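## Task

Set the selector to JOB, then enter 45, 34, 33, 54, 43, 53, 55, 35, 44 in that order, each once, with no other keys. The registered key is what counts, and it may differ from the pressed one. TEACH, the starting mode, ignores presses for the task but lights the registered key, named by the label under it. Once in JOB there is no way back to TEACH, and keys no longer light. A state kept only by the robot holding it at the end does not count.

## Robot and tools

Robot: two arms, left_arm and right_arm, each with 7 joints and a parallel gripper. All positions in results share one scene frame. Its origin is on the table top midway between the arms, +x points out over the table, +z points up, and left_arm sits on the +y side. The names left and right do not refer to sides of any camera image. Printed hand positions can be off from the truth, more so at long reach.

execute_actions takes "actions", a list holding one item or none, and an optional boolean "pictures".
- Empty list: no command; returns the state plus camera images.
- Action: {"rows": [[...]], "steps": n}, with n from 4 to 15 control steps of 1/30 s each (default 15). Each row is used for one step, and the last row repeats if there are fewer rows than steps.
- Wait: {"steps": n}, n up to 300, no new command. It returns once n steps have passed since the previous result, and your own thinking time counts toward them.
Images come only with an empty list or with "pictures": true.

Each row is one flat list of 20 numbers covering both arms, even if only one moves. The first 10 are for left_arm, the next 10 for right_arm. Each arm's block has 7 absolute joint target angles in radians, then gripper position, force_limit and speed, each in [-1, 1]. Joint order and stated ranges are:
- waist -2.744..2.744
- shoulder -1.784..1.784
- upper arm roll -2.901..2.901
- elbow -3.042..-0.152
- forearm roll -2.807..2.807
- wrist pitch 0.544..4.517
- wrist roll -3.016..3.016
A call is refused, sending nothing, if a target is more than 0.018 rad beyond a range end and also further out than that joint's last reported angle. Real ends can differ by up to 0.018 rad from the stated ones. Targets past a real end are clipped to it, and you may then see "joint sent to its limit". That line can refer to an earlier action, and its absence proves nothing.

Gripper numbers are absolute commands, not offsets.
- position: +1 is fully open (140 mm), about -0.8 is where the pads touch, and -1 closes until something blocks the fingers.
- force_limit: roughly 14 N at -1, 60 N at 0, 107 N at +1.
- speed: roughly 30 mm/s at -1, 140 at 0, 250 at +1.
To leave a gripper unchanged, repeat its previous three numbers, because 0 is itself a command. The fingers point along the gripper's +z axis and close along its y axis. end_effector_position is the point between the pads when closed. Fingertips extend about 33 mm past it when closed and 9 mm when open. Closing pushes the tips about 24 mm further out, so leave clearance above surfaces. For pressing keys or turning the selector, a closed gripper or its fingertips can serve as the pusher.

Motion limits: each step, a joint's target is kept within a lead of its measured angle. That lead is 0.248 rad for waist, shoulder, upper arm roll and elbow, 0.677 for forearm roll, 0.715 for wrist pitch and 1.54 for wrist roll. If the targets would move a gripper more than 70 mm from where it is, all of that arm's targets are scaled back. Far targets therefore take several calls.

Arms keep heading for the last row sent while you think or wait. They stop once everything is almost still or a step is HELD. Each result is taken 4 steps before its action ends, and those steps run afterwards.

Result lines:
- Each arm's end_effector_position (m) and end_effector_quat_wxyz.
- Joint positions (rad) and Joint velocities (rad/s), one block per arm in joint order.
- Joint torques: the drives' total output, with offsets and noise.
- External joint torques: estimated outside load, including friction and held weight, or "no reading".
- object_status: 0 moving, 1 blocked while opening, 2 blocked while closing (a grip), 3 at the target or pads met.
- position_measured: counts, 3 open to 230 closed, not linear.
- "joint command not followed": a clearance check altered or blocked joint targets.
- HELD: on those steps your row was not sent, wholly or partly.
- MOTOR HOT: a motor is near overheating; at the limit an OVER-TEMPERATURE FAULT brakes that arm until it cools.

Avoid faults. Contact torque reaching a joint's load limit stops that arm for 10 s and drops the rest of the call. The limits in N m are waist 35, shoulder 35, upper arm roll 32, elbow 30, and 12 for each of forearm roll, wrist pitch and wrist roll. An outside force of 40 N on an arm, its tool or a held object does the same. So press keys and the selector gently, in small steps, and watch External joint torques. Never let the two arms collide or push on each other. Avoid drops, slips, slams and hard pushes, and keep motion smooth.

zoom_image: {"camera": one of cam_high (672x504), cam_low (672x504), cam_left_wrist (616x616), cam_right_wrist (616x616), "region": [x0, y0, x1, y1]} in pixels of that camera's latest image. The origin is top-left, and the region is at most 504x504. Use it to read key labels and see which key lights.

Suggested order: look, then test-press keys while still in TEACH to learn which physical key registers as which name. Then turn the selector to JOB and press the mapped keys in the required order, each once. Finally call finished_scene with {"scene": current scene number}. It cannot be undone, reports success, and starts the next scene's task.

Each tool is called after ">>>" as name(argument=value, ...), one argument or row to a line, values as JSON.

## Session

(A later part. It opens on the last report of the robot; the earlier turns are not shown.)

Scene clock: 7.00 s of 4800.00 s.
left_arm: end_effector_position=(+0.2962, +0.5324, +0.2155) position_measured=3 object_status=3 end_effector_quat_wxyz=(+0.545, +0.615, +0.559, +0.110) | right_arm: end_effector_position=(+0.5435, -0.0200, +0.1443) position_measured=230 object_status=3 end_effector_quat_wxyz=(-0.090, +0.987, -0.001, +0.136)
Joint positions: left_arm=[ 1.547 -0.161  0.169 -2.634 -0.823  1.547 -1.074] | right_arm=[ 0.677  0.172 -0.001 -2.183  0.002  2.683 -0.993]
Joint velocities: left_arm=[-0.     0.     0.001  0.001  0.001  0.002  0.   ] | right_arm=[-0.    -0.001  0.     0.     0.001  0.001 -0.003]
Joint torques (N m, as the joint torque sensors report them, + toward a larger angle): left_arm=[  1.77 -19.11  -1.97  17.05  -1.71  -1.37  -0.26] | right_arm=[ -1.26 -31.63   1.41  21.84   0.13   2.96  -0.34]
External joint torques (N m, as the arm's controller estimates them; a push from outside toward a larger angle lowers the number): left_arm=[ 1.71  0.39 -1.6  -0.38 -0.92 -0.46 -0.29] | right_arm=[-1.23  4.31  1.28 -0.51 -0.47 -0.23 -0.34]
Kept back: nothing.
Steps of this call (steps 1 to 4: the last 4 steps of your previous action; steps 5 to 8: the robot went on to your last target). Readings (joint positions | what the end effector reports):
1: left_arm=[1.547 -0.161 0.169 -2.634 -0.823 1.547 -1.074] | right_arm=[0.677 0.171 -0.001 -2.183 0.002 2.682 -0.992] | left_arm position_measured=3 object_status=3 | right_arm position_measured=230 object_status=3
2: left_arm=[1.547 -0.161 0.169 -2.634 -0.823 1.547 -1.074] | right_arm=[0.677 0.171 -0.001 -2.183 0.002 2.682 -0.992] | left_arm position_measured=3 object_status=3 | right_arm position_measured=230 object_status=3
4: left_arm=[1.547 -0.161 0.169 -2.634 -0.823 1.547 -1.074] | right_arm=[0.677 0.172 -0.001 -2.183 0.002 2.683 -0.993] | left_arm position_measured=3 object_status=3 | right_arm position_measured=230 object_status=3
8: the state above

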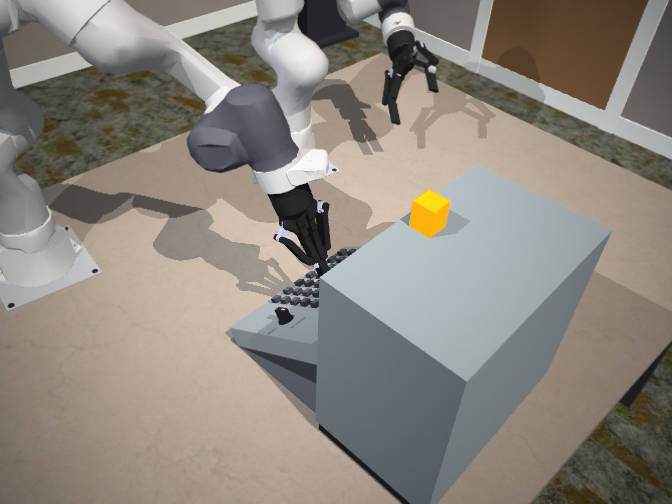

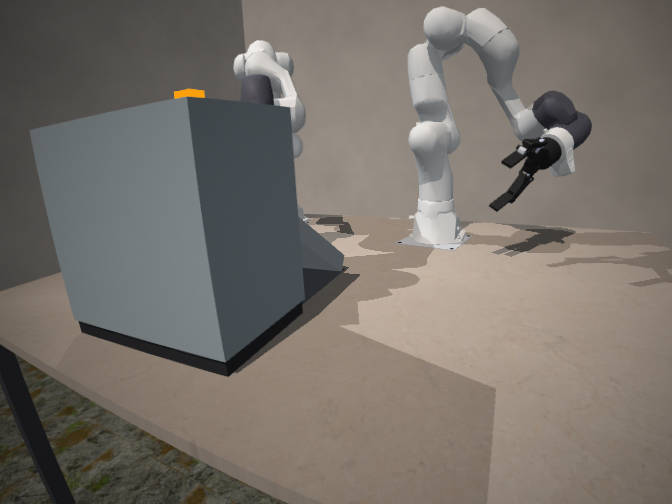

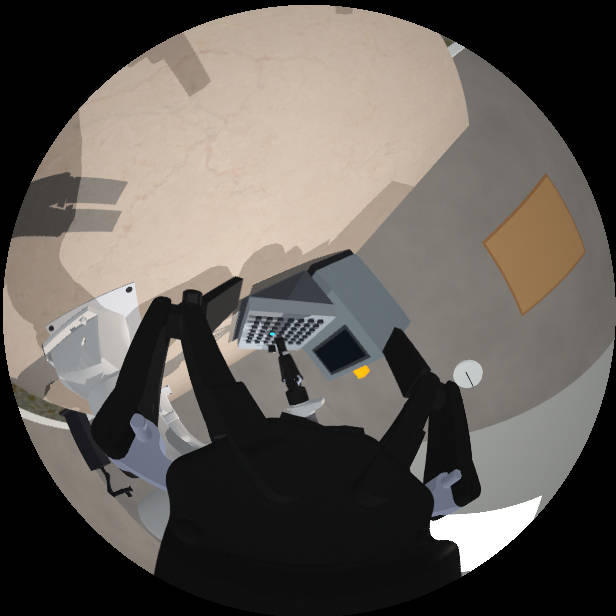

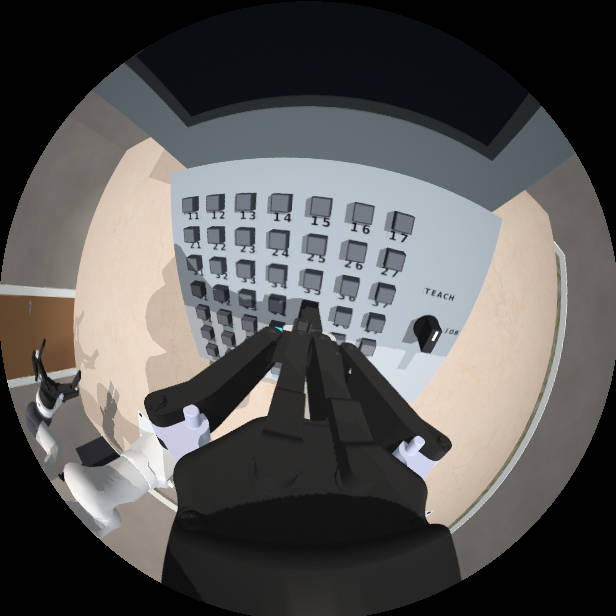

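>>> execute_actions(
  actions=[
    {"rows":[[1.549,-0.162,0.167,-2.636,-0.826,1.544,-1.079,1,0,0,0.675,0.08,0,-2.185,0,2.681,-1.0,-1,-1,1],[1.549,-0.162,0.167,-2.636,-0.826,1.544,-1.079,1,0,0,0.675,0.08,0,-2.185,0,2.681,-1.0,-1,-1,1],[1.549,-0.162,0.167,-2.636,-0.826,1.544,-1.079,1,0,0,0.675,0.08,0,-2.185,0,2.681,-1.0,-1,-1,1],[1.549,-0.162,0.167,-2.636,-0.826,1.544,-1.079,1,0,0,0.675,0.08,0,-2.185,0,2.681,-1.0,-1,-1,1],[1.549,-0.162,0.167,-2.636,-0.826,1.544,-1.079,1,0,0,0.675,0.0,0,-2.25,0,2.4,-1.0,-1,-1,1]],"steps":15},
  ],
)

>>> execute_actions(
  actions=[
    {"steps":14},
  ],
)

>>> zoom_image(
  camera="cam_left_wrist",
  region=[220,290,360,370],
)

>>> execute_actions(
  actions=[],
)

Scene clock: 7.57 s of 4800.00 s.
left_arm: end_effector_position=(+0.2962, +0.5324, +0.2155) position_measured=3 object_status=3 end_effector_quat_wxyz=(+0.545, +0.615, +0.559, +0.110) | right_arm: end_effector_position=(+0.4972, -0.0500, +0.1854) position_measured=230 object_status=3 end_effector_quat_wxyz=(-0.066, +0.993, -0.001, +0.100)
Joint positions: left_arm=[ 1.547 -0.161  0.169 -2.634 -0.823  1.547 -1.074] | right_arm=[ 0.677  0.003 -0.001 -2.241  0.002  2.484 -0.994]
Joint velocities: left_arm=[ 0.001  0.002  0.001 -0.    -0.001  0.001 -0.   ] | right_arm=[ 0.    -0.056  0.    -0.089 -0.001 -0.496 -0.001]
Joint torques (N m, as the joint torque sensors report them, + toward a larger angle): left_arm=[  2.11 -19.52  -1.21  16.42  -1.61  -1.38  -0.23] | right_arm=[ -1.26 -30.56   1.41  23.     0.16   2.79  -0.31]
External joint torques (N m, as the arm's controller estimates them; a push from outside toward a larger angle lowers the number): left_arm=[ 2.11 -0.06 -0.78 -1.   -0.82 -0.45 -0.26] | right_arm=[-1.23 -1.01  1.44 -0.32 -0.51 -0.39 -0.31]
Steps of this call (steps 1 to 6: the robot went on to your last target; steps 7 to 17: the first 11 steps of this action). Readings (joint positions | what the end effector reports):
7: left_arm=[1.547 -0.161 0.169 -2.634 -0.823 1.547 -1.074] | right_arm=[0.677 0.160 -0.001 -2.189 0.002 2.680 -0.994] | left_arm position_measured=3 object_status=3 | right_arm position_measured=230 object_status=3
8: left_arm=[1.547 -0.161 0.169 -2.634 -0.823 1.547 -1.074] | right_arm=[0.677 0.140 -0.001 -2.192 0.002 2.679 -0.994] | left_arm position_measured=3 object_status=3 | right_arm position_measured=230 object_status=3
10: left_arm=[1.547 -0.161 0.169 -2.634 -0.823 1.547 -1.074] | right_arm=[0.677 0.103 -0.001 -2.187 0.002 2.680 -0.994] | left_arm position_measured=3 object_status=3 | right_arm position_measured=230 object_status=3
14: left_arm=[1.547 -0.161 0.169 -2.634 -0.823 1.547 -1.074] | right_arm=[0.677 0.021 -0.001 -2.226 0.002 2.550 -0.994] | left_arm position_measured=3 object_status=3 | right_arm position_measured=230 object_status=3
17: the state above

Scene clock: 8.03 s of 4800.00 s.
left_arm: end_effector_position=(+0.2962, +0.5324, +0.2155) position_measured=3 object_status=3 end_effector_quat_wxyz=(+0.545, +0.615, +0.559, +0.110) | right_arm: end_effector_position=(+0.4754, -0.0641, +0.1711) position_measured=230 object_status=3 end_effector_quat_wxyz=(-0.043, +0.997, -0.001, +0.065)
Joint positions: left_arm=[ 1.547 -0.161  0.169 -2.634 -0.823  1.547 -1.074] | right_arm=[ 0.677  0.001 -0.001 -2.249  0.002  2.407 -0.994]
Joint velocities: left_arm=[ 0.    -0.001  0.    -0.001  0.     0.001 -0.   ] | right_arm=[ 0.    -0.001 -0.001  0.001 -0.    -0.029  0.001]
Joint torques (N m, as the joint torque sensors report them, + toward a larger angle): left_arm=[  2.53 -19.33  -1.88  16.71  -1.67  -1.44  -0.26] | right_arm=[ -1.12 -33.13   1.48  23.12   0.16   2.5   -0.32]
External joint torques (N m, as the arm's controller estimates them; a push from outside toward a larger angle lowers the number): left_arm=[ 2.5   0.18 -1.48 -0.68 -0.88 -0.51 -0.29] | right_arm=[-1.13 -2.34  1.47  0.11 -0.5  -0.38 -0.31]
Kept back: nothing.
Steps of this call (steps 1 to 4: the last 4 steps of your previous action; steps 5 to 14: the robot went on to your last target). Readings (joint positions | what the end effector reports):
1: left_arm=[1.547 -0.161 0.169 -2.634 -0.823 1.547 -1.074] | right_arm=[0.677 0.002 -0.001 -2.243 0.002 2.469 -0.994] | left_arm position_measured=3 object_status=3 | right_arm position_measured=230 object_status=3
2: left_arm=[1.547 -0.161 0.169 -2.634 -0.823 1.547 -1.074] | right_arm=[0.677 0.002 -0.001 -2.245 0.002 2.456 -0.994] | left_arm position_measured=3 object_status=3 | right_arm position_measured=230 object_status=3
4: left_arm=[1.547 -0.161 0.169 -2.634 -0.823 1.547 -1.074] | right_arm=[0.677 0.002 -0.001 -2.248 0.002 2.438 -0.994] | left_arm position_measured=3 object_status=3 | right_arm position_measured=230 object_status=3
8: left_arm=[1.547 -0.161 0.169 -2.634 -0.823 1.547 -1.074] | right_arm=[0.677 0.002 -0.001 -2.249 0.002 2.418 -0.994] | left_arm position_measured=3 object_status=3 | right_arm position_measured=230 object_status=3
14: the state above

Region (220, 290, 360, 370) of cam_left_wrist's 616x616 image, scaled by 3.600, with more detail than that image has; it fills the top 288 rows of this view, and the rest is white.

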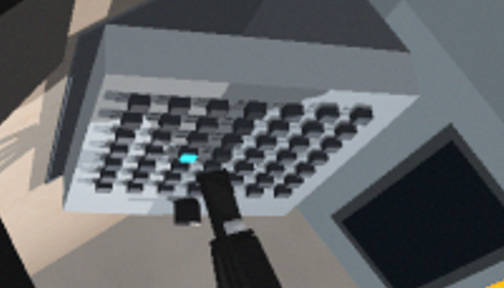

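Scene clock: 8.03 s of 4800.00 s.
left_arm: end_effector_position=(+0.2962, +0.5324, +0.2155) position_measured=3 object_status=3 end_effector_quat_wxyz=(+0.545, +0.615, +0.559, +0.110) | right_arm: end_effector_position=(+0.4754, -0.0641, +0.1711) position_measured=230 object_status=3 end_effector_quat_wxyz=(-0.043, +0.997, -0.001, +0.065)
Joint positions: left_arm=[ 1.547 -0.161  0.169 -2.634 -0.823  1.547 -1.074] | right_arm=[ 0.677  0.001 -0.001 -2.249  0.002  2.407 -0.994]
Joint velocities: left_arm=[ 0.    -0.001  0.    -0.001  0.     0.001 -0.   ] | right_arm=[ 0.    -0.001 -0.001  0.001 -0.    -0.029  0.001]
Joint torques (N m, as the joint torque sensors report them, + toward a larger angle): left_arm=[  2.53 -19.33  -1.88  16.71  -1.67  -1.44  -0.26] | right_arm=[ -1.12 -33.13   1.48  23.12   0.16   2.5   -0.32]
External joint torques (N m, as the arm's controller estimates them; a push from outside toward a larger angle lowers the number): left_arm=[ 2.5   0.18 -1.48 -0.68 -0.88 -0.51 -0.29] | right_arm=[-1.13 -2.34  1.47  0.11 -0.5  -0.38 -0.31]
Kept back: nothing.

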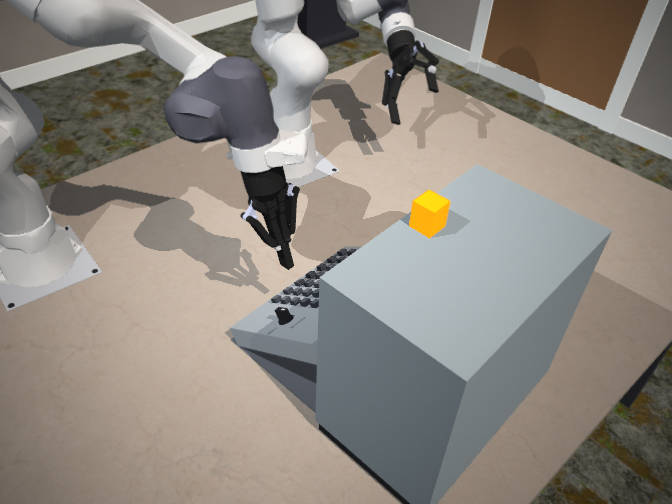

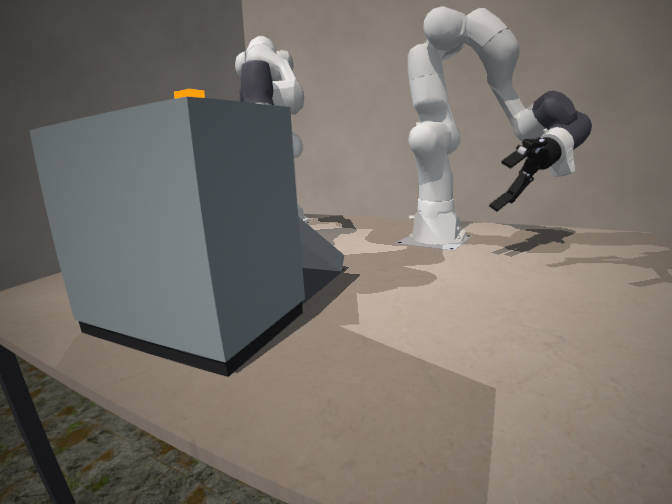

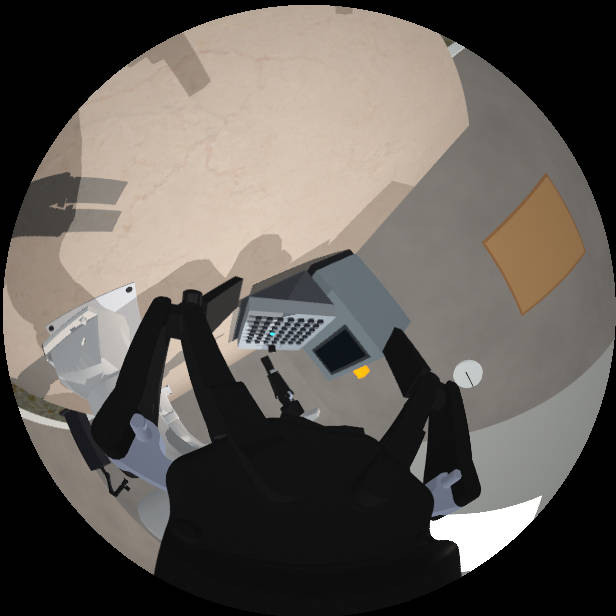

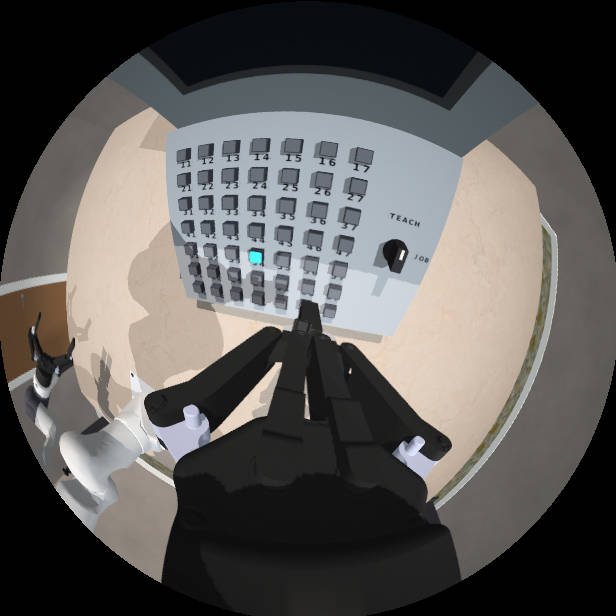

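>>> execute_actions(
  actions=[
    {"rows":[[1.549,-0.162,0.167,-2.636,-0.826,1.544,-1.079,1,0,0,0.682,0.05,0,-2.0,0,2.5,-1.0,-1,-1,1],[1.549,-0.162,0.167,-2.636,-0.826,1.544,-1.079,1,0,0,0.682,0.05,0,-2.0,0,2.5,-1.0,-1,-1,1],[1.549,-0.162,0.167,-2.636,-0.826,1.544,-1.079,1,0,0,0.682,0.05,0,-2.0,0,2.5,-1.0,-1,-1,1],[1.549,-0.162,0.167,-2.636,-0.826,1.544,-1.079,1,0,0,0.682,0.05,0,-2.0,0,2.5,-1.0,-1,-1,1],[1.549,-0.162,0.167,-2.636,-0.826,1.544,-1.079,1,0,0,0.682,0.2,0,-1.848,0,2.506,-1.0,-1,-1,1]],"steps":15},
  ],
)

>>> execute_actions(
  actions=[
    {"rows":[[1.549,-0.162,0.167,-2.636,-0.826,1.544,-1.079,1,0,0,0.682,0.27,0,-1.848,0,2.506,-1.0,-1,-1,1]],"steps":15},
  ],
)

>>> execute_actions(
  actions=[
    {"rows":[[1.549,-0.162,0.167,-2.636,-0.826,1.544,-1.079,1,0,0,0.682,0.28,0,-1.848,0,2.506,-1.0,-1,-1,1],[1.549,-0.162,0.167,-2.636,-0.826,1.544,-1.079,1,0,0,0.682,0.29,0,-1.848,0,2.506,-1.0,-1,-1,1],[1.549,-0.162,0.167,-2.636,-0.826,1.544,-1.079,1,0,0,0.682,0.298,0,-1.848,0,2.506,-1.0,-1,-1,1],[1.549,-0.162,0.167,-2.636,-0.826,1.544,-1.079,1,0,0,0.682,0.306,0,-1.848,0,2.506,-1.0,-1,-1,1],[1.549,-0.162,0.167,-2.636,-0.826,1.544,-1.079,1,0,0,0.682,0.312,0,-1.848,0,2.506,-1.0,-1,-1,1],[1.549,-0.162,0.167,-2.636,-0.826,1.544,-1.079,1,0,0,0.682,0.318,0,-1.848,0,2.506,-1.0,-1,-1,1],[1.549,-0.162,0.167,-2.636,-0.826,1.544,-1.079,1,0,0,0.682,0.324,0,-1.848,0,2.506,-1.0,-1,-1,1],[1.549,-0.162,0.167,-2.636,-0.826,1.544,-1.079,1,0,0,0.682,0.33,0,-1.848,0,2.506,-1.0,-1,-1,1],[1.549,-0.162,0.167,-2.636,-0.826,1.544,-1.079,1,0,0,0.682,0.336,0,-1.848,0,2.506,-1.0,-1,-1,1],[1.549,-0.162,0.167,-2.636,-0.826,1.544,-1.079,1,0,0,0.682,0.342,0,-1.848,0,2.506,-1.0,-1,-1,1]],"steps":15},
  ],
)

>>> execute_actions(
  actions=[
    {"steps":8},
  ],
  pictures=true,
)

Scene clock: 9.17 s of 4800.00 s.
left_arm: end_effector_position=(+0.2962, +0.5324, +0.2155) position_measured=3 object_status=3 end_effector_quat_wxyz=(+0.545, +0.615, +0.559, +0.110) | right_arm: end_effector_position=(+0.6062, +0.0227, +0.2683) position_measured=230 object_status=3 end_effector_quat_wxyz=(-0.115, +0.978, +0.001, +0.176)
Joint positions: left_arm=[ 1.547 -0.161  0.169 -2.634 -0.823  1.547 -1.074] | right_arm=[ 0.679  0.181 -0.001 -1.877  0.002  2.481 -0.995]
Joint velocities: left_arm=[-0.     0.     0.     0.    -0.     0.003 -0.001] | right_arm=[ 0.007  0.242 -0.001  0.373 -0.001  0.156  0.   ]
Joint torques (N m, as the joint torque sensors report them, + toward a larger angle): left_arm=[  2.14 -19.5   -1.36  16.92  -1.64  -1.38  -0.28] | right_arm=[  1.02 -39.65   1.44  25.51   0.29   3.1   -0.32]
External joint torques (N m, as the arm's controller estimates them; a push from outside toward a larger angle lowers the number): left_arm=[ 2.16 -0.03 -0.91 -0.48 -0.85 -0.45 -0.31] | right_arm=[ 1.   -0.27  1.21  3.17 -0.4   0.33 -0.32]
Steps of this call (steps 1 to 23: the robot went on to your last target; steps 24 to 34: the first 11 steps of this action). Readings (joint positions | what the end effector reports):
24: left_arm=[1.547 -0.161 0.169 -2.634 -0.823 1.547 -1.074] | right_arm=[0.677 0.010 -0.001 -2.230 0.002 2.404 -0.995] | left_arm position_measured=3 object_status=3 | right_arm position_measured=230 object_status=3
25: left_arm=[1.547 -0.161 0.169 -2.634 -0.823 1.547 -1.074] | right_arm=[0.677 0.019 -0.001 -2.201 0.002 2.410 -0.995] | left_arm position_measured=3 object_status=3 | right_arm position_measured=230 object_status=3
27: left_arm=[1.547 -0.161 0.169 -2.634 -0.823 1.547 -1.074] | right_arm=[0.677 0.030 -0.001 -2.144 0.002 2.424 -0.995] | left_arm position_measured=3 object_status=3 | right_arm position_measured=230 object_status=3
31: left_arm=[1.547 -0.161 0.169 -2.634 -0.823 1.547 -1.074] | right_arm=[0.678 0.133 -0.001 -1.953 0.002 2.458 -0.995] | left_arm position_measured=3 object_status=3 | right_arm position_measured=230 object_status=3
34: the state above

Scene clock: 9.67 s of 4800.00 s.
left_arm: end_effector_position=(+0.2962, +0.5324, +0.2155) position_measured=3 object_status=3 end_effector_quat_wxyz=(+0.545, +0.615, +0.559, +0.110) | right_arm: end_effector_position=(+0.6118, +0.0270, +0.2201) position_measured=230 object_status=3 end_effector_quat_wxyz=(-0.103, +0.982, +0.001, +0.157)
Joint positions: left_arm=[ 1.547 -0.161  0.169 -2.634 -0.823  1.547 -1.074] | right_arm=[ 0.68   0.273 -0.001 -1.851  0.002  2.503 -0.995]
Joint velocities: left_arm=[ 0.     0.     0.     0.001  0.    -0.001 -0.   ] | right_arm=[ 0.001 -0.021 -0.001  0.011 -0.001  0.007  0.001]
Joint torques (N m, as the joint torque sensors report them, + toward a larger angle): left_arm=[  2.05 -19.57  -1.09  16.58  -1.67  -1.36  -0.25] | right_arm=[  1.26 -43.6    1.68  26.89   0.29   3.58  -0.3 ]
External joint torques (N m, as the arm's controller estimates them; a push from outside toward a larger angle lowers the number): left_arm=[ 2.03 -0.07 -0.68 -0.87 -0.87 -0.44 -0.28] | right_arm=[ 1.15 -2.21  1.33  2.38 -0.43  0.29 -0.29]
Steps of this call (steps 1 to 4: the last 4 steps of your previous action; steps 5 to 15: the first 11 steps of this action). Readings (joint positions | what the end effector reports):
5: left_arm=[1.547 -0.161 0.169 -2.634 -0.823 1.547 -1.074] | right_arm=[0.680 0.205 -0.001 -1.847 0.002 2.498 -0.995] | left_arm position_measured=3 object_status=3 | right_arm position_measured=230 object_status=3
6: left_arm=[1.547 -0.161 0.169 -2.634 -0.823 1.547 -1.074] | right_arm=[0.680 0.220 -0.001 -1.844 0.002 2.501 -0.995] | left_arm position_measured=3 object_status=3 | right_arm position_measured=230 object_status=3
8: left_arm=[1.547 -0.161 0.169 -2.634 -0.823 1.547 -1.074] | right_arm=[0.680 0.249 -0.001 -1.846 0.002 2.502 -0.995] | left_arm position_measured=3 object_status=3 | right_arm position_measured=230 object_status=3
12: left_arm=[1.547 -0.161 0.169 -2.634 -0.823 1.547 -1.074] | right_arm=[0.680 0.274 -0.001 -1.851 0.002 2.502 -0.995] | left_arm position_measured=3 object_status=3 | right_arm position_measured=230 object_status=3
15: the state above

Scene clock: 10.17 s of 4800.00 s.
left_arm: end_effector_position=(+0.2962, +0.5324, +0.2155) position_measured=3 object_status=3 end_effector_quat_wxyz=(+0.545, +0.615, +0.559, +0.110) | right_arm: end_effector_position=(+0.6089, +0.0252, +0.1842) position_measured=230 object_status=3 end_effector_quat_wxyz=(-0.092, +0.986, +0.001, +0.139)
Joint positions: left_arm=[ 1.547 -0.161  0.169 -2.634 -0.823  1.547 -1.074] | right_arm=[ 0.68   0.328 -0.001 -1.845  0.002  2.508 -0.995]
Joint velocities: left_arm=[ 0.001 -0.002  0.     0.001  0.001 -0.     0.001] | right_arm=[ 0.013 -0.033  0.     0.051 -0.001  0.004 -0.001]
Joint torques (N m, as the joint torque sensors report them, + toward a larger angle): left_arm=[  2.48 -19.47  -1.56  17.04  -1.63  -1.41  -0.21] | right_arm=[  0.91 -32.89   1.48  20.74   0.28   2.9   -0.32]
External joint torques (N m, as the arm's controller estimates them; a push from outside toward a larger angle lowers the number): left_arm=[ 2.45  0.12 -1.17 -0.42 -0.84 -0.49 -0.24] | right_arm=[ 0.47 19.75  0.38 -9.14 -0.44 -1.89 -0.31]
Steps of this call (steps 1 to 4: the last 4 steps of your previous action; steps 5 to 15: the first 11 steps of this action). Readings (joint positions | what the end effector reports):
5: left_arm=[1.547 -0.161 0.169 -2.634 -0.823 1.547 -1.074] | right_arm=[0.680 0.272 -0.001 -1.849 0.002 2.504 -0.995] | left_arm position_measured=3 object_status=3 | right_arm position_measured=230 object_status=3
6: left_arm=[1.547 -0.161 0.169 -2.634 -0.823 1.547 -1.074] | right_arm=[0.680 0.274 -0.001 -1.848 0.002 2.504 -0.995] | left_arm position_measured=3 object_status=3 | right_arm position_measured=230 object_status=3
8: left_arm=[1.547 -0.161 0.169 -2.634 -0.823 1.547 -1.074] | right_arm=[0.680 0.285 -0.001 -1.847 0.002 2.505 -0.995] | left_arm position_measured=3 object_status=3 | right_arm position_measured=230 object_status=3
12: left_arm=[1.547 -0.161 0.169 -2.634 -0.823 1.547 -1.074] | right_arm=[0.680 0.315 -0.001 -1.847 0.002 2.505 -0.995] | left_arm position_measured=3 object_status=3 | right_arm position_measured=230 object_status=3
15: the state above

Scene clock: 10.43 s of 4800.00 s.
left_arm: end_effector_position=(+0.2962, +0.5324, +0.2155) position_measured=3 object_status=3 end_effector_quat_wxyz=(+0.545, +0.615, +0.559, +0.110) | right_arm: end_effector_position=(+0.6094, +0.0259, +0.1842) position_measured=230 object_status=3 end_effector_quat_wxyz=(-0.092, +0.986, +0.001, +0.140)
Joint positions: left_arm=[ 1.547 -0.161  0.169 -2.634 -0.823  1.547 -1.074] | right_arm=[ 0.68   0.33  -0.001 -1.843  0.002  2.509 -0.995]
Joint velocities: left_arm=[ 0.    -0.    -0.001  0.    -0.001 -0.     0.   ] | right_arm=[-0.    -0.001 -0.    -0.     0.    -0.    -0.001]
Joint torques (N m, as the joint torque sensors report them, + toward a larger angle): left_arm=[  1.93 -19.24  -1.62  16.97  -1.65  -1.37  -0.23] | right_arm=[  0.87 -35.83   1.69  21.82   0.28   2.75  -0.34]
External joint torques (N m, as the arm's controller estimates them; a push from outside toward a larger angle lowers the number): left_arm=[ 1.94  0.27 -1.17 -0.46 -0.85 -0.44 -0.26] | right_arm=[ 0.88  6.73  1.39 -2.2  -0.42 -0.46 -0.33]
Kept back: nothing.
Steps of this call (steps 1 to 4: the last 4 steps of your previous action; steps 5 to 8: the robot went on to your last target). Readings (joint positions | what the end effector reports):
1: left_arm=[1.547 -0.161 0.169 -2.634 -0.823 1.547 -1.074] | right_arm=[0.680 0.328 -0.001 -1.844 0.002 2.508 -0.995] | left_arm position_measured=3 object_status=3 | right_arm position_measured=230 object_status=3
2: left_arm=[1.547 -0.161 0.169 -2.634 -0.823 1.547 -1.074] | right_arm=[0.680 0.329 -0.001 -1.844 0.002 2.509 -0.995] | left_arm position_measured=3 object_status=3 | right_arm position_measured=230 object_status=3
4: left_arm=[1.547 -0.161 0.169 -2.634 -0.823 1.547 -1.074] | right_arm=[0.680 0.330 -0.001 -1.843 0.002 2.509 -0.995] | left_arm position_measured=3 object_status=3 | right_arm position_measured=230 object_status=3
8: the state above

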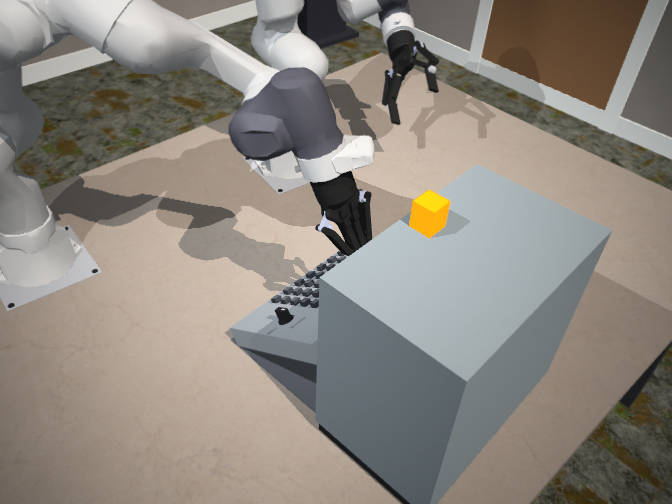

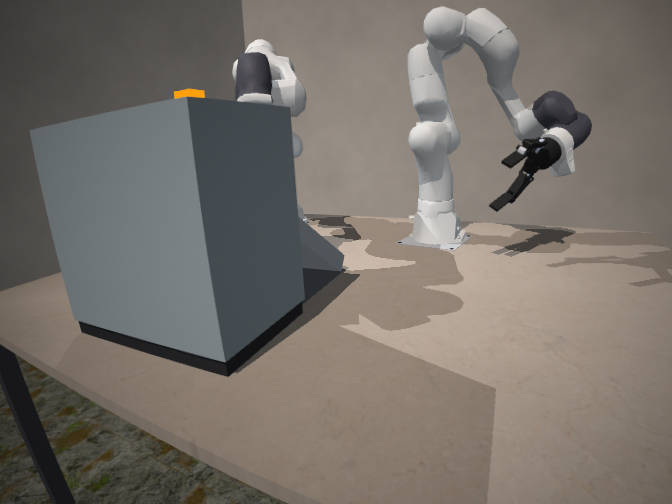

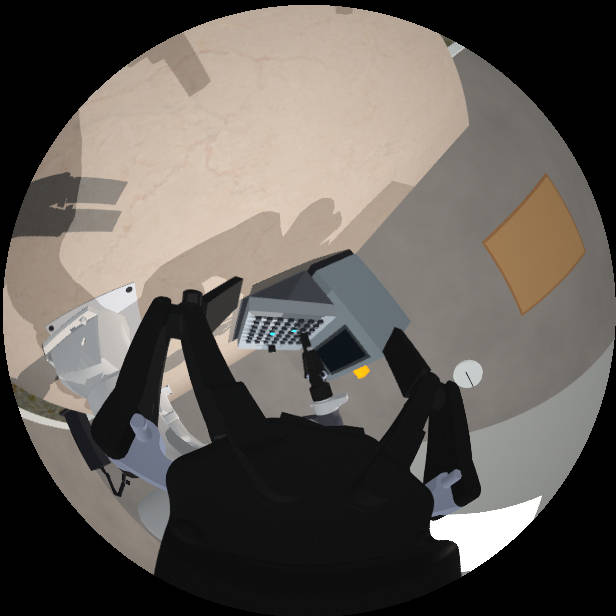

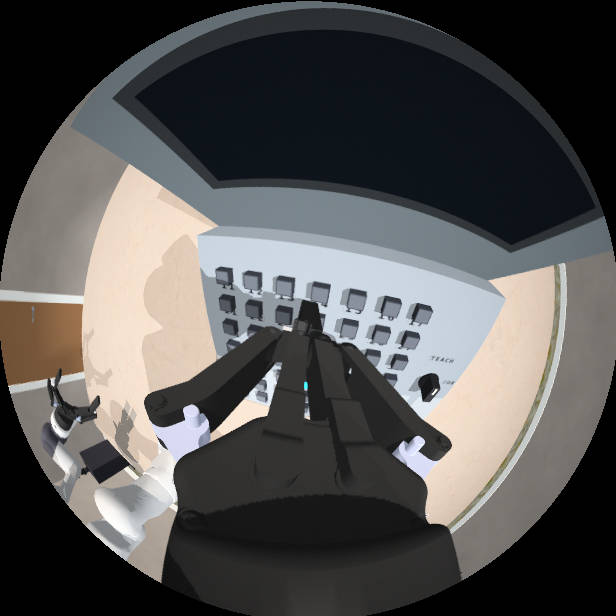

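>>> execute_actions(
  actions=[
    {"rows":[[1.549,-0.162,0.167,-2.636,-0.826,1.544,-1.079,1,0,0,0.682,0.24,0,-1.848,0,2.506,-1.0,-1,-1,1],[1.549,-0.162,0.167,-2.636,-0.826,1.544,-1.079,1,0,0,0.682,0.24,0,-1.848,0,2.506,-1.0,-1,-1,1],[1.549,-0.162,0.167,-2.636,-0.826,1.544,-1.079,1,0,0,0.682,0.24,0,-1.848,0,2.506,-1.0,-1,-1,1],[1.549,-0.162,0.167,-2.636,-0.826,1.544,-1.079,1,0,0,0.682,0.24,0,-1.848,0,2.506,-1.0,-1,-1,1],[1.549,-0.162,0.167,-2.636,-0.826,1.544,-1.079,1,0,0,0.682,0.0,0,-2.15,0,2.4,-1.0,-1,-1,1]],"steps":15},
  ],
)

>>> execute_actions(
  actions=[
    {"steps":20},
  ],
  pictures=true,
)

Scene clock: 11.00 s of 4800.00 s.
left_arm: end_effector_position=(+0.2962, +0.5324, +0.2155) position_measured=3 object_status=3 end_effector_quat_wxyz=(+0.545, +0.615, +0.559, +0.110) | right_arm: end_effector_position=(+0.5298, -0.0263, +0.2365) position_measured=230 object_status=3 end_effector_quat_wxyz=(-0.084, +0.988, +0.001, +0.127)
Joint positions: left_arm=[ 1.547 -0.161  0.169 -2.634 -0.823  1.547 -1.074] | right_arm=[ 0.68   0.016 -0.001 -2.114  0.002  2.436 -0.995]
Joint velocities: left_arm=[ 0.    -0.001  0.001 -0.001 -0.    -0.     0.   ] | right_arm=[-0.    -0.302 -0.    -0.407 -0.    -0.206 -0.001]
Joint torques (N m, as the joint torque sensors report them, + toward a larger angle): left_arm=[  1.83 -19.18  -1.85  16.86  -1.58  -1.44  -0.3 ] | right_arm=[  1.03 -28.1    1.65  23.07   0.3    2.88  -0.34]
External joint torques (N m, as the arm's controller estimates them; a push from outside toward a larger angle lowers the number): left_arm=[ 1.82  0.33 -1.43 -0.52 -0.79 -0.51 -0.33] | right_arm=[ 1.13 -1.78  1.74 -1.   -0.45 -0.39 -0.34]
Steps of this call (steps 1 to 6: the robot went on to your last target; steps 7 to 17: the first 11 steps of this action). Readings (joint positions | what the end effector reports):
7: left_arm=[1.547 -0.161 0.169 -2.634 -0.823 1.547 -1.074] | right_arm=[0.680 0.319 -0.001 -1.850 0.002 2.507 -0.995] | left_arm position_measured=3 object_status=3 | right_arm position_measured=230 object_status=3
8: left_arm=[1.547 -0.161 0.169 -2.634 -0.823 1.547 -1.074] | right_arm=[0.680 0.300 -0.001 -1.854 0.002 2.505 -0.995] | left_arm position_measured=3 object_status=3 | right_arm position_measured=230 object_status=3
10: left_arm=[1.547 -0.161 0.169 -2.634 -0.823 1.547 -1.074] | right_arm=[0.680 0.265 -0.001 -1.851 0.002 2.505 -0.995] | left_arm position_measured=3 object_status=3 | right_arm position_measured=230 object_status=3
14: left_arm=[1.547 -0.161 0.169 -2.634 -0.823 1.547 -1.074] | right_arm=[0.680 0.083 -0.001 -2.038 0.002 2.464 -0.995] | left_arm position_measured=3 object_status=3 | right_arm position_measured=230 object_status=3
17: the state above

Scene clock: 11.67 s of 4800.00 s.
left_arm: end_effector_position=(+0.2962, +0.5324, +0.2155) position_measured=3 object_status=3 end_effector_quat_wxyz=(+0.545, +0.615, +0.559, +0.110) | right_arm: end_effector_position=(+0.5113, -0.0384, +0.2216) position_measured=230 object_status=3 end_effector_quat_wxyz=(-0.070, +0.992, +0.001, +0.105)
Joint positions: left_arm=[ 1.547 -0.161  0.169 -2.634 -0.823  1.547 -1.074] | right_arm=[ 0.68   0.001 -0.001 -2.148  0.002  2.403 -0.995]
Joint velocities: left_arm=[ 0.     0.    -0.001 -0.    -0.001  0.001  0.001] | right_arm=[-0.     0.     0.001  0.002 -0.    -0.003 -0.   ]
Joint torques (N m, as the joint torque sensors report them, + toward a larger angle): left_arm=[  1.99 -19.42  -1.59  17.18  -1.64  -1.43  -0.27] | right_arm=[  1.09 -33.83   1.51  23.69   0.27   2.7   -0.32]
External joint torques (N m, as the arm's controller estimates them; a push from outside toward a larger angle lowers the number): left_arm=[ 2.    0.06 -1.15 -0.24 -0.84 -0.5  -0.3 ] | right_arm=[ 1.11 -1.87  1.53 -0.42 -0.44 -0.39 -0.32]
Kept back: nothing.
Steps of this call (steps 1 to 4: the last 4 steps of your previous action; steps 5 to 20: the robot went on to your last target). Readings (joint positions | what the end effector reports):
1: left_arm=[1.547 -0.161 0.169 -2.634 -0.823 1.547 -1.074] | right_arm=[0.680 0.009 -0.001 -2.126 0.002 2.430 -0.995] | left_arm position_measured=3 object_status=3 | right_arm position_measured=230 object_status=3
2: left_arm=[1.547 -0.161 0.169 -2.634 -0.823 1.547 -1.074] | right_arm=[0.680 0.005 -0.001 -2.133 0.002 2.425 -0.995] | left_arm position_measured=3 object_status=3 | right_arm position_measured=230 object_status=3
4: left_arm=[1.547 -0.161 0.169 -2.634 -0.823 1.547 -1.074] | right_arm=[0.680 0.003 -0.001 -2.142 0.002 2.417 -0.995] | left_arm position_measured=3 object_status=3 | right_arm position_measured=230 object_status=3
8: left_arm=[1.547 -0.161 0.169 -2.634 -0.823 1.547 -1.074] | right_arm=[0.680 0.002 -0.001 -2.148 0.002 2.408 -0.995] | left_arm position_measured=3 object_status=3 | right_arm position_measured=230 object_status=3
20: the state above

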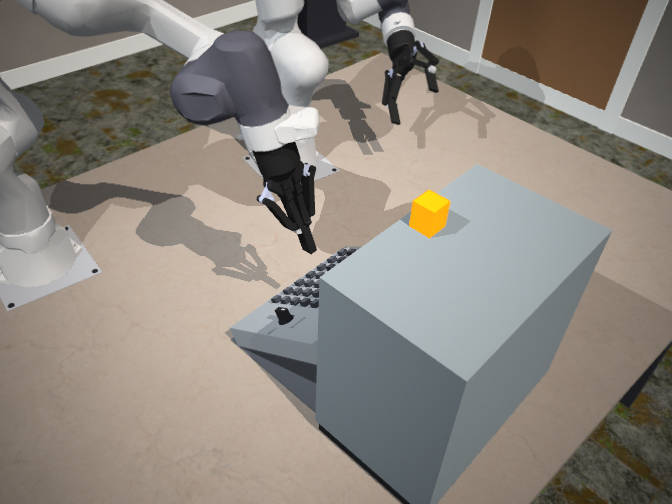

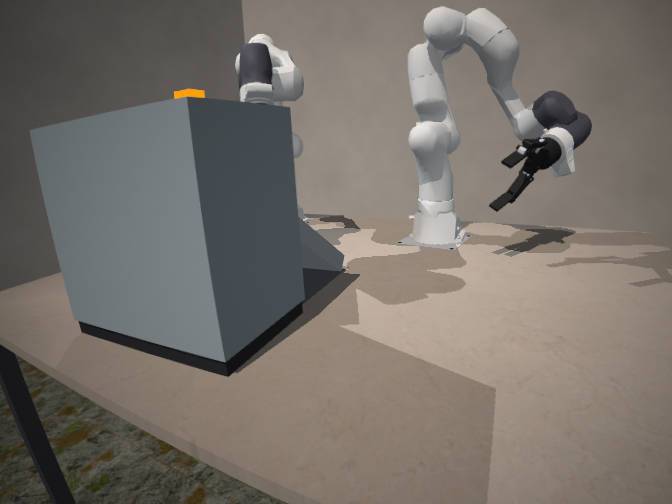

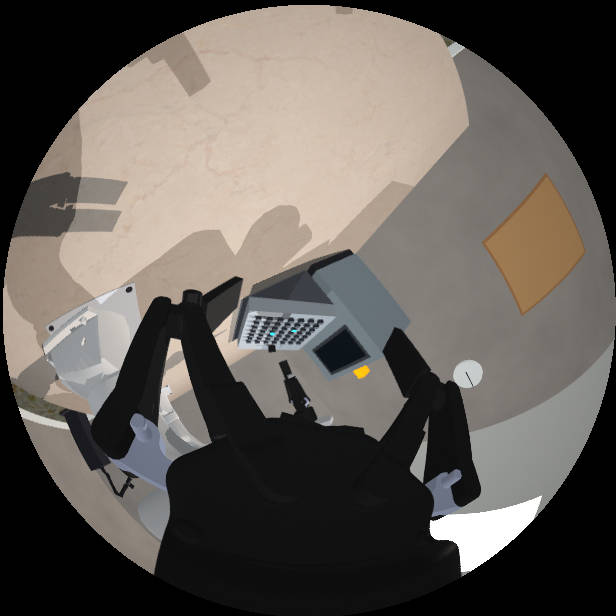

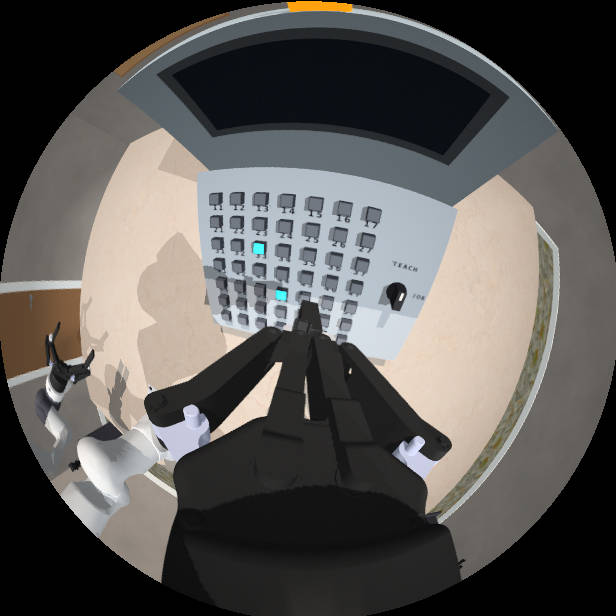

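>>> execute_actions(
  actions=[
    {"rows":[[1.549,-0.162,0.167,-2.636,-0.826,1.544,-1.079,1,0,0,0.581,0.1,0,-1.985,0,2.546,-1.1,-1,-1,1]],"steps":15},
  ],
)

>>> execute_actions(
  actions=[
    {"rows":[[1.549,-0.162,0.167,-2.636,-0.826,1.544,-1.079,1,0,0,0.581,0.1,0,-1.985,0,2.546,-1.1,-1,-1,1],[1.549,-0.162,0.167,-2.636,-0.826,1.544,-1.079,1,0,0,0.581,0.1,0,-1.985,0,2.546,-1.1,-1,-1,1],[1.549,-0.162,0.167,-2.636,-0.826,1.544,-1.079,1,0,0,0.581,0.18,0,-1.985,0,2.546,-1.1,-1,-1,1]],"steps":15},
  ],
)

>>> execute_actions(
  actions=[
    {"rows":[[1.549,-0.162,0.167,-2.636,-0.826,1.544,-1.079,1,0,0,0.581,0.19,0,-1.985,0,2.546,-1.1,-1,-1,1],[1.549,-0.162,0.167,-2.636,-0.826,1.544,-1.079,1,0,0,0.581,0.2,0,-1.985,0,2.546,-1.1,-1,-1,1],[1.549,-0.162,0.167,-2.636,-0.826,1.544,-1.079,1,0,0,0.581,0.208,0,-1.985,0,2.546,-1.1,-1,-1,1],[1.549,-0.162,0.167,-2.636,-0.826,1.544,-1.079,1,0,0,0.581,0.215,0,-1.985,0,2.546,-1.1,-1,-1,1],[1.549,-0.162,0.167,-2.636,-0.826,1.544,-1.079,1,0,0,0.581,0.221,0,-1.985,0,2.546,-1.1,-1,-1,1],[1.549,-0.162,0.167,-2.636,-0.826,1.544,-1.079,1,0,0,0.581,0.226,0,-1.985,0,2.546,-1.1,-1,-1,1],[1.549,-0.162,0.167,-2.636,-0.826,1.544,-1.079,1,0,0,0.581,0.231,0,-1.985,0,2.546,-1.1,-1,-1,1],[1.549,-0.162,0.167,-2.636,-0.826,1.544,-1.079,1,0,0,0.581,0.236,0,-1.985,0,2.546,-1.1,-1,-1,1],[1.549,-0.162,0.167,-2.636,-0.826,1.544,-1.079,1,0,0,0.581,0.24,0,-1.985,0,2.546,-1.1,-1,-1,1]],"steps":15},
  ],
)

>>> execute_actions(
  actions=[
    {"steps":8},
  ],
)

Scene clock: 12.47 s of 4800.00 s.
left_arm: end_effector_position=(+0.2962, +0.5324, +0.2155) position_measured=3 object_status=3 end_effector_quat_wxyz=(+0.545, +0.615, +0.559, +0.110) | right_arm: end_effector_position=(+0.6211, -0.0526, +0.2712) position_measured=230 object_status=3 end_effector_quat_wxyz=(-0.103, +0.976, -0.018, +0.191)
Joint positions: left_arm=[ 1.547 -0.161  0.169 -2.634 -0.823  1.547 -1.074] | right_arm=[ 0.58   0.096 -0.003 -1.989  0.002  2.523 -1.059]
Joint velocities: left_arm=[ 0.001  0.001 -0.001 -0.001 -0.001  0.     0.001] | right_arm=[ 0.     0.024  0.003  0.041  0.001  0.132 -0.118]
Joint torques (N m, as the joint torque sensors report them, + toward a larger angle): left_arm=[  1.69 -19.34  -1.29  16.76  -1.65  -1.31  -0.23] | right_arm=[  0.31 -35.82   2.45  25.7    0.32   3.5   -0.35]
External joint torques (N m, as the arm's controller estimates them; a push from outside toward a larger angle lowers the number): left_arm=[ 1.72  0.08 -0.83 -0.63 -0.86 -0.38 -0.25] | right_arm=[-1.26 -0.53  0.49  1.71 -0.35  0.32 -0.35]
Steps of this call (steps 1 to 13: the robot went on to your last target; steps 14 to 24: the first 11 steps of this action). Readings (joint positions | what the end effector reports):
14: left_arm=[1.547 -0.161 0.169 -2.634 -0.823 1.547 -1.074] | right_arm=[0.672 0.014 0.004 -2.129 0.002 2.411 -1.000] | left_arm position_measured=3 object_status=3 | right_arm position_measured=230 object_status=3
15: left_arm=[1.547 -0.161 0.169 -2.634 -0.823 1.547 -1.074] | right_arm=[0.659 0.031 0.006 -2.102 0.002 2.425 -1.005] | left_arm position_measured=3 object_status=3 | right_arm position_measured=230 object_status=3
17: left_arm=[1.547 -0.161 0.169 -2.634 -0.823 1.547 -1.074] | right_arm=[0.630 0.061 0.006 -2.053 0.002 2.454 -1.018] | left_arm position_measured=3 object_status=3 | right_arm position_measured=230 object_status=3
21: left_arm=[1.547 -0.161 0.169 -2.634 -0.823 1.547 -1.074] | right_arm=[0.587 0.092 -0.002 -1.998 0.002 2.505 -1.045] | left_arm position_measured=3 object_status=3 | right_arm position_measured=230 object_status=3
24: the state above

Scene clock: 12.97 s of 4800.00 s.
left_arm: end_effector_position=(+0.2962, +0.5324, +0.2155) position_measured=3 object_status=3 end_effector_quat_wxyz=(+0.545, +0.615, +0.559, +0.110) | right_arm: end_effector_position=(+0.6186, -0.0530, +0.2143) position_measured=230 object_status=3 end_effector_quat_wxyz=(-0.086, +0.983, -0.003, +0.163)
Joint positions: left_arm=[ 1.547 -0.161  0.169 -2.634 -0.823  1.547 -1.074] | right_arm=[ 0.58   0.184 -0.002 -1.988  0.002  2.543 -1.088]
Joint velocities: left_arm=[ 0.001 -0.001 -0.001 -0.001 -0.001 -0.     0.001] | right_arm=[-0.002 -0.01   0.     0.004  0.001 -0.001 -0.024]
Joint torques (N m, as the joint torque sensors report them, + toward a larger angle): left_arm=[  1.67 -19.52  -1.13  16.94  -1.65  -1.39  -0.36] | right_arm=[  0.47 -41.76   2.65  26.31   0.35   3.68  -0.34]
External joint torques (N m, as the arm's controller estimates them; a push from outside toward a larger angle lowers the number): left_arm=[ 1.64 -0.06 -0.73 -0.44 -0.86 -0.46 -0.39] | right_arm=[ 0.47 -1.47  2.48  0.85 -0.37  0.16 -0.34]
Steps of this call (steps 1 to 4: the last 4 steps of your previous action; steps 5 to 15: the first 11 steps of this action). Readings (joint positions | what the end effector reports):
5: left_arm=[1.547 -0.161 0.169 -2.634 -0.823 1.547 -1.074] | right_arm=[0.580 0.098 -0.002 -1.987 0.002 2.536 -1.074] | left_arm position_measured=3 object_status=3 | right_arm position_measured=230 object_status=3
6: left_arm=[1.547 -0.161 0.169 -2.634 -0.823 1.547 -1.074] | right_arm=[0.580 0.099 -0.002 -1.987 0.002 2.538 -1.076] | left_arm position_measured=3 object_status=3 | right_arm position_measured=230 object_status=3
8: left_arm=[1.547 -0.161 0.169 -2.634 -0.823 1.547 -1.074] | right_arm=[0.580 0.125 -0.002 -1.978 0.002 2.544 -1.080] | left_arm position_measured=3 object_status=3 | right_arm position_measured=230 object_status=3
12: left_arm=[1.547 -0.161 0.169 -2.634 -0.823 1.547 -1.074] | right_arm=[0.580 0.177 -0.002 -1.987 0.002 2.544 -1.085] | left_arm position_measured=3 object_status=3 | right_arm position_measured=230 object_status=3
15: the state above

Scene clock: 13.47 s of 4800.00 s.
left_arm: end_effector_position=(+0.2962, +0.5324, +0.2155) position_measured=3 object_status=3 end_effector_quat_wxyz=(+0.545, +0.615, +0.559, +0.110) | right_arm: end_effector_position=(+0.6166, -0.0537, +0.1901) position_measured=230 object_status=3 end_effector_quat_wxyz=(-0.078, +0.986, -0.000, +0.150)
Joint positions: left_arm=[ 1.547 -0.161  0.169 -2.634 -0.823  1.547 -1.074] | right_arm=[ 0.58   0.224 -0.002 -1.982  0.002  2.545 -1.093]
Joint velocities: left_arm=[-0.001  0.001 -0.001 -0.001  0.002  0.002 -0.002] | right_arm=[-0.002  0.009  0.001  0.017  0.     0.001 -0.003]
Joint torques (N m, as the joint torque sensors report them, + toward a larger angle): left_arm=[  1.97 -19.57  -1.45  16.49  -1.58  -1.39  -0.3 ] | right_arm=[  0.41 -29.96   2.28  22.48   0.28   3.32  -0.24]
External joint torques (N m, as the arm's controller estimates them; a push from outside toward a larger angle lowers the number): left_arm=[ 1.97 -0.11 -1.02 -0.89 -0.8  -0.47 -0.33] | right_arm=[ 0.6   9.71  2.23 -1.46 -0.41 -0.06 -0.24]
Steps of this call (steps 1 to 4: the last 4 steps of your previous action; steps 5 to 15: the first 11 steps of this action). Readings (joint positions | what the end effector reports):
5: left_arm=[1.547 -0.161 0.169 -2.634 -0.823 1.547 -1.074] | right_arm=[0.580 0.182 -0.002 -1.986 0.002 2.544 -1.091] | left_arm position_measured=3 object_status=3 | right_arm position_measured=230 object_status=3
6: left_arm=[1.547 -0.161 0.169 -2.634 -0.823 1.547 -1.074] | right_arm=[0.580 0.185 -0.002 -1.985 0.002 2.545 -1.091] | left_arm position_measured=3 object_status=3 | right_arm position_measured=230 object_status=3
8: left_arm=[1.547 -0.161 0.169 -2.634 -0.823 1.547 -1.074] | right_arm=[0.580 0.195 -0.002 -1.984 0.002 2.545 -1.092] | left_arm position_measured=3 object_status=3 | right_arm position_measured=230 object_status=3
12: left_arm=[1.547 -0.161 0.169 -2.634 -0.823 1.547 -1.074] | right_arm=[0.580 0.223 -0.002 -1.984 0.002 2.545 -1.093] | left_arm position_measured=3 object_status=3 | right_arm position_measured=230 object_status=3
15: the state above

Scene clock: 13.73 s of 4800.00 s.
left_arm: end_effector_position=(+0.2962, +0.5324, +0.2155) position_measured=3 object_status=3 end_effector_quat_wxyz=(+0.545, +0.615, +0.559, +0.110) | right_arm: end_effector_position=(+0.6166, -0.0536, +0.1902) position_measured=230 object_status=3 end_effector_quat_wxyz=(-0.078, +0.986, -0.000, +0.150)
Joint positions: left_arm=[ 1.547 -0.161  0.169 -2.634 -0.823  1.547 -1.074] | right_arm=[ 0.58   0.224 -0.002 -1.982  0.002  2.545 -1.093]
Joint velocities: left_arm=[ 0.    -0.     0.001  0.    -0.    -0.    -0.001] | right_arm=[ 0.    -0.001 -0.001  0.     0.001  0.     0.   ]
Joint torques (N m, as the joint torque sensors report them, + toward a larger angle): left_arm=[  1.88 -19.27  -1.58  16.69  -1.59  -1.41  -0.28] | right_arm=[  0.45 -29.74   2.31  22.3    0.3    3.4   -0.4 ]
External joint torques (N m, as the arm's controller estimates them; a push from outside toward a larger angle lowers the number): left_arm=[ 1.85  0.25 -1.18 -0.74 -0.8  -0.49 -0.3 ] | right_arm=[ 0.52  9.31  2.18 -1.44 -0.38  0.19 -0.4 ]
Kept back: nothing.
Steps of this call (steps 1 to 4: the last 4 steps of your previous action; steps 5 to 8: the robot went on to your last target). Readings (joint positions | what the end effector reports):
1: left_arm=[1.547 -0.161 0.169 -2.634 -0.823 1.547 -1.074] | right_arm=[0.580 0.224 -0.002 -1.982 0.002 2.545 -1.093] | left_arm position_measured=3 object_status=3 | right_arm position_measured=230 object_status=3
2: left_arm=[1.547 -0.161 0.169 -2.634 -0.823 1.547 -1.074] | right_arm=[0.580 0.224 -0.002 -1.982 0.002 2.545 -1.093] | left_arm position_measured=3 object_status=3 | right_arm position_measured=230 object_status=3
4: left_arm=[1.547 -0.161 0.169 -2.634 -0.823 1.547 -1.074] | right_arm=[0.580 0.224 -0.002 -1.982 0.002 2.545 -1.093] | left_arm position_measured=3 object_status=3 | right_arm position_measured=230 object_status=3
8: the state above


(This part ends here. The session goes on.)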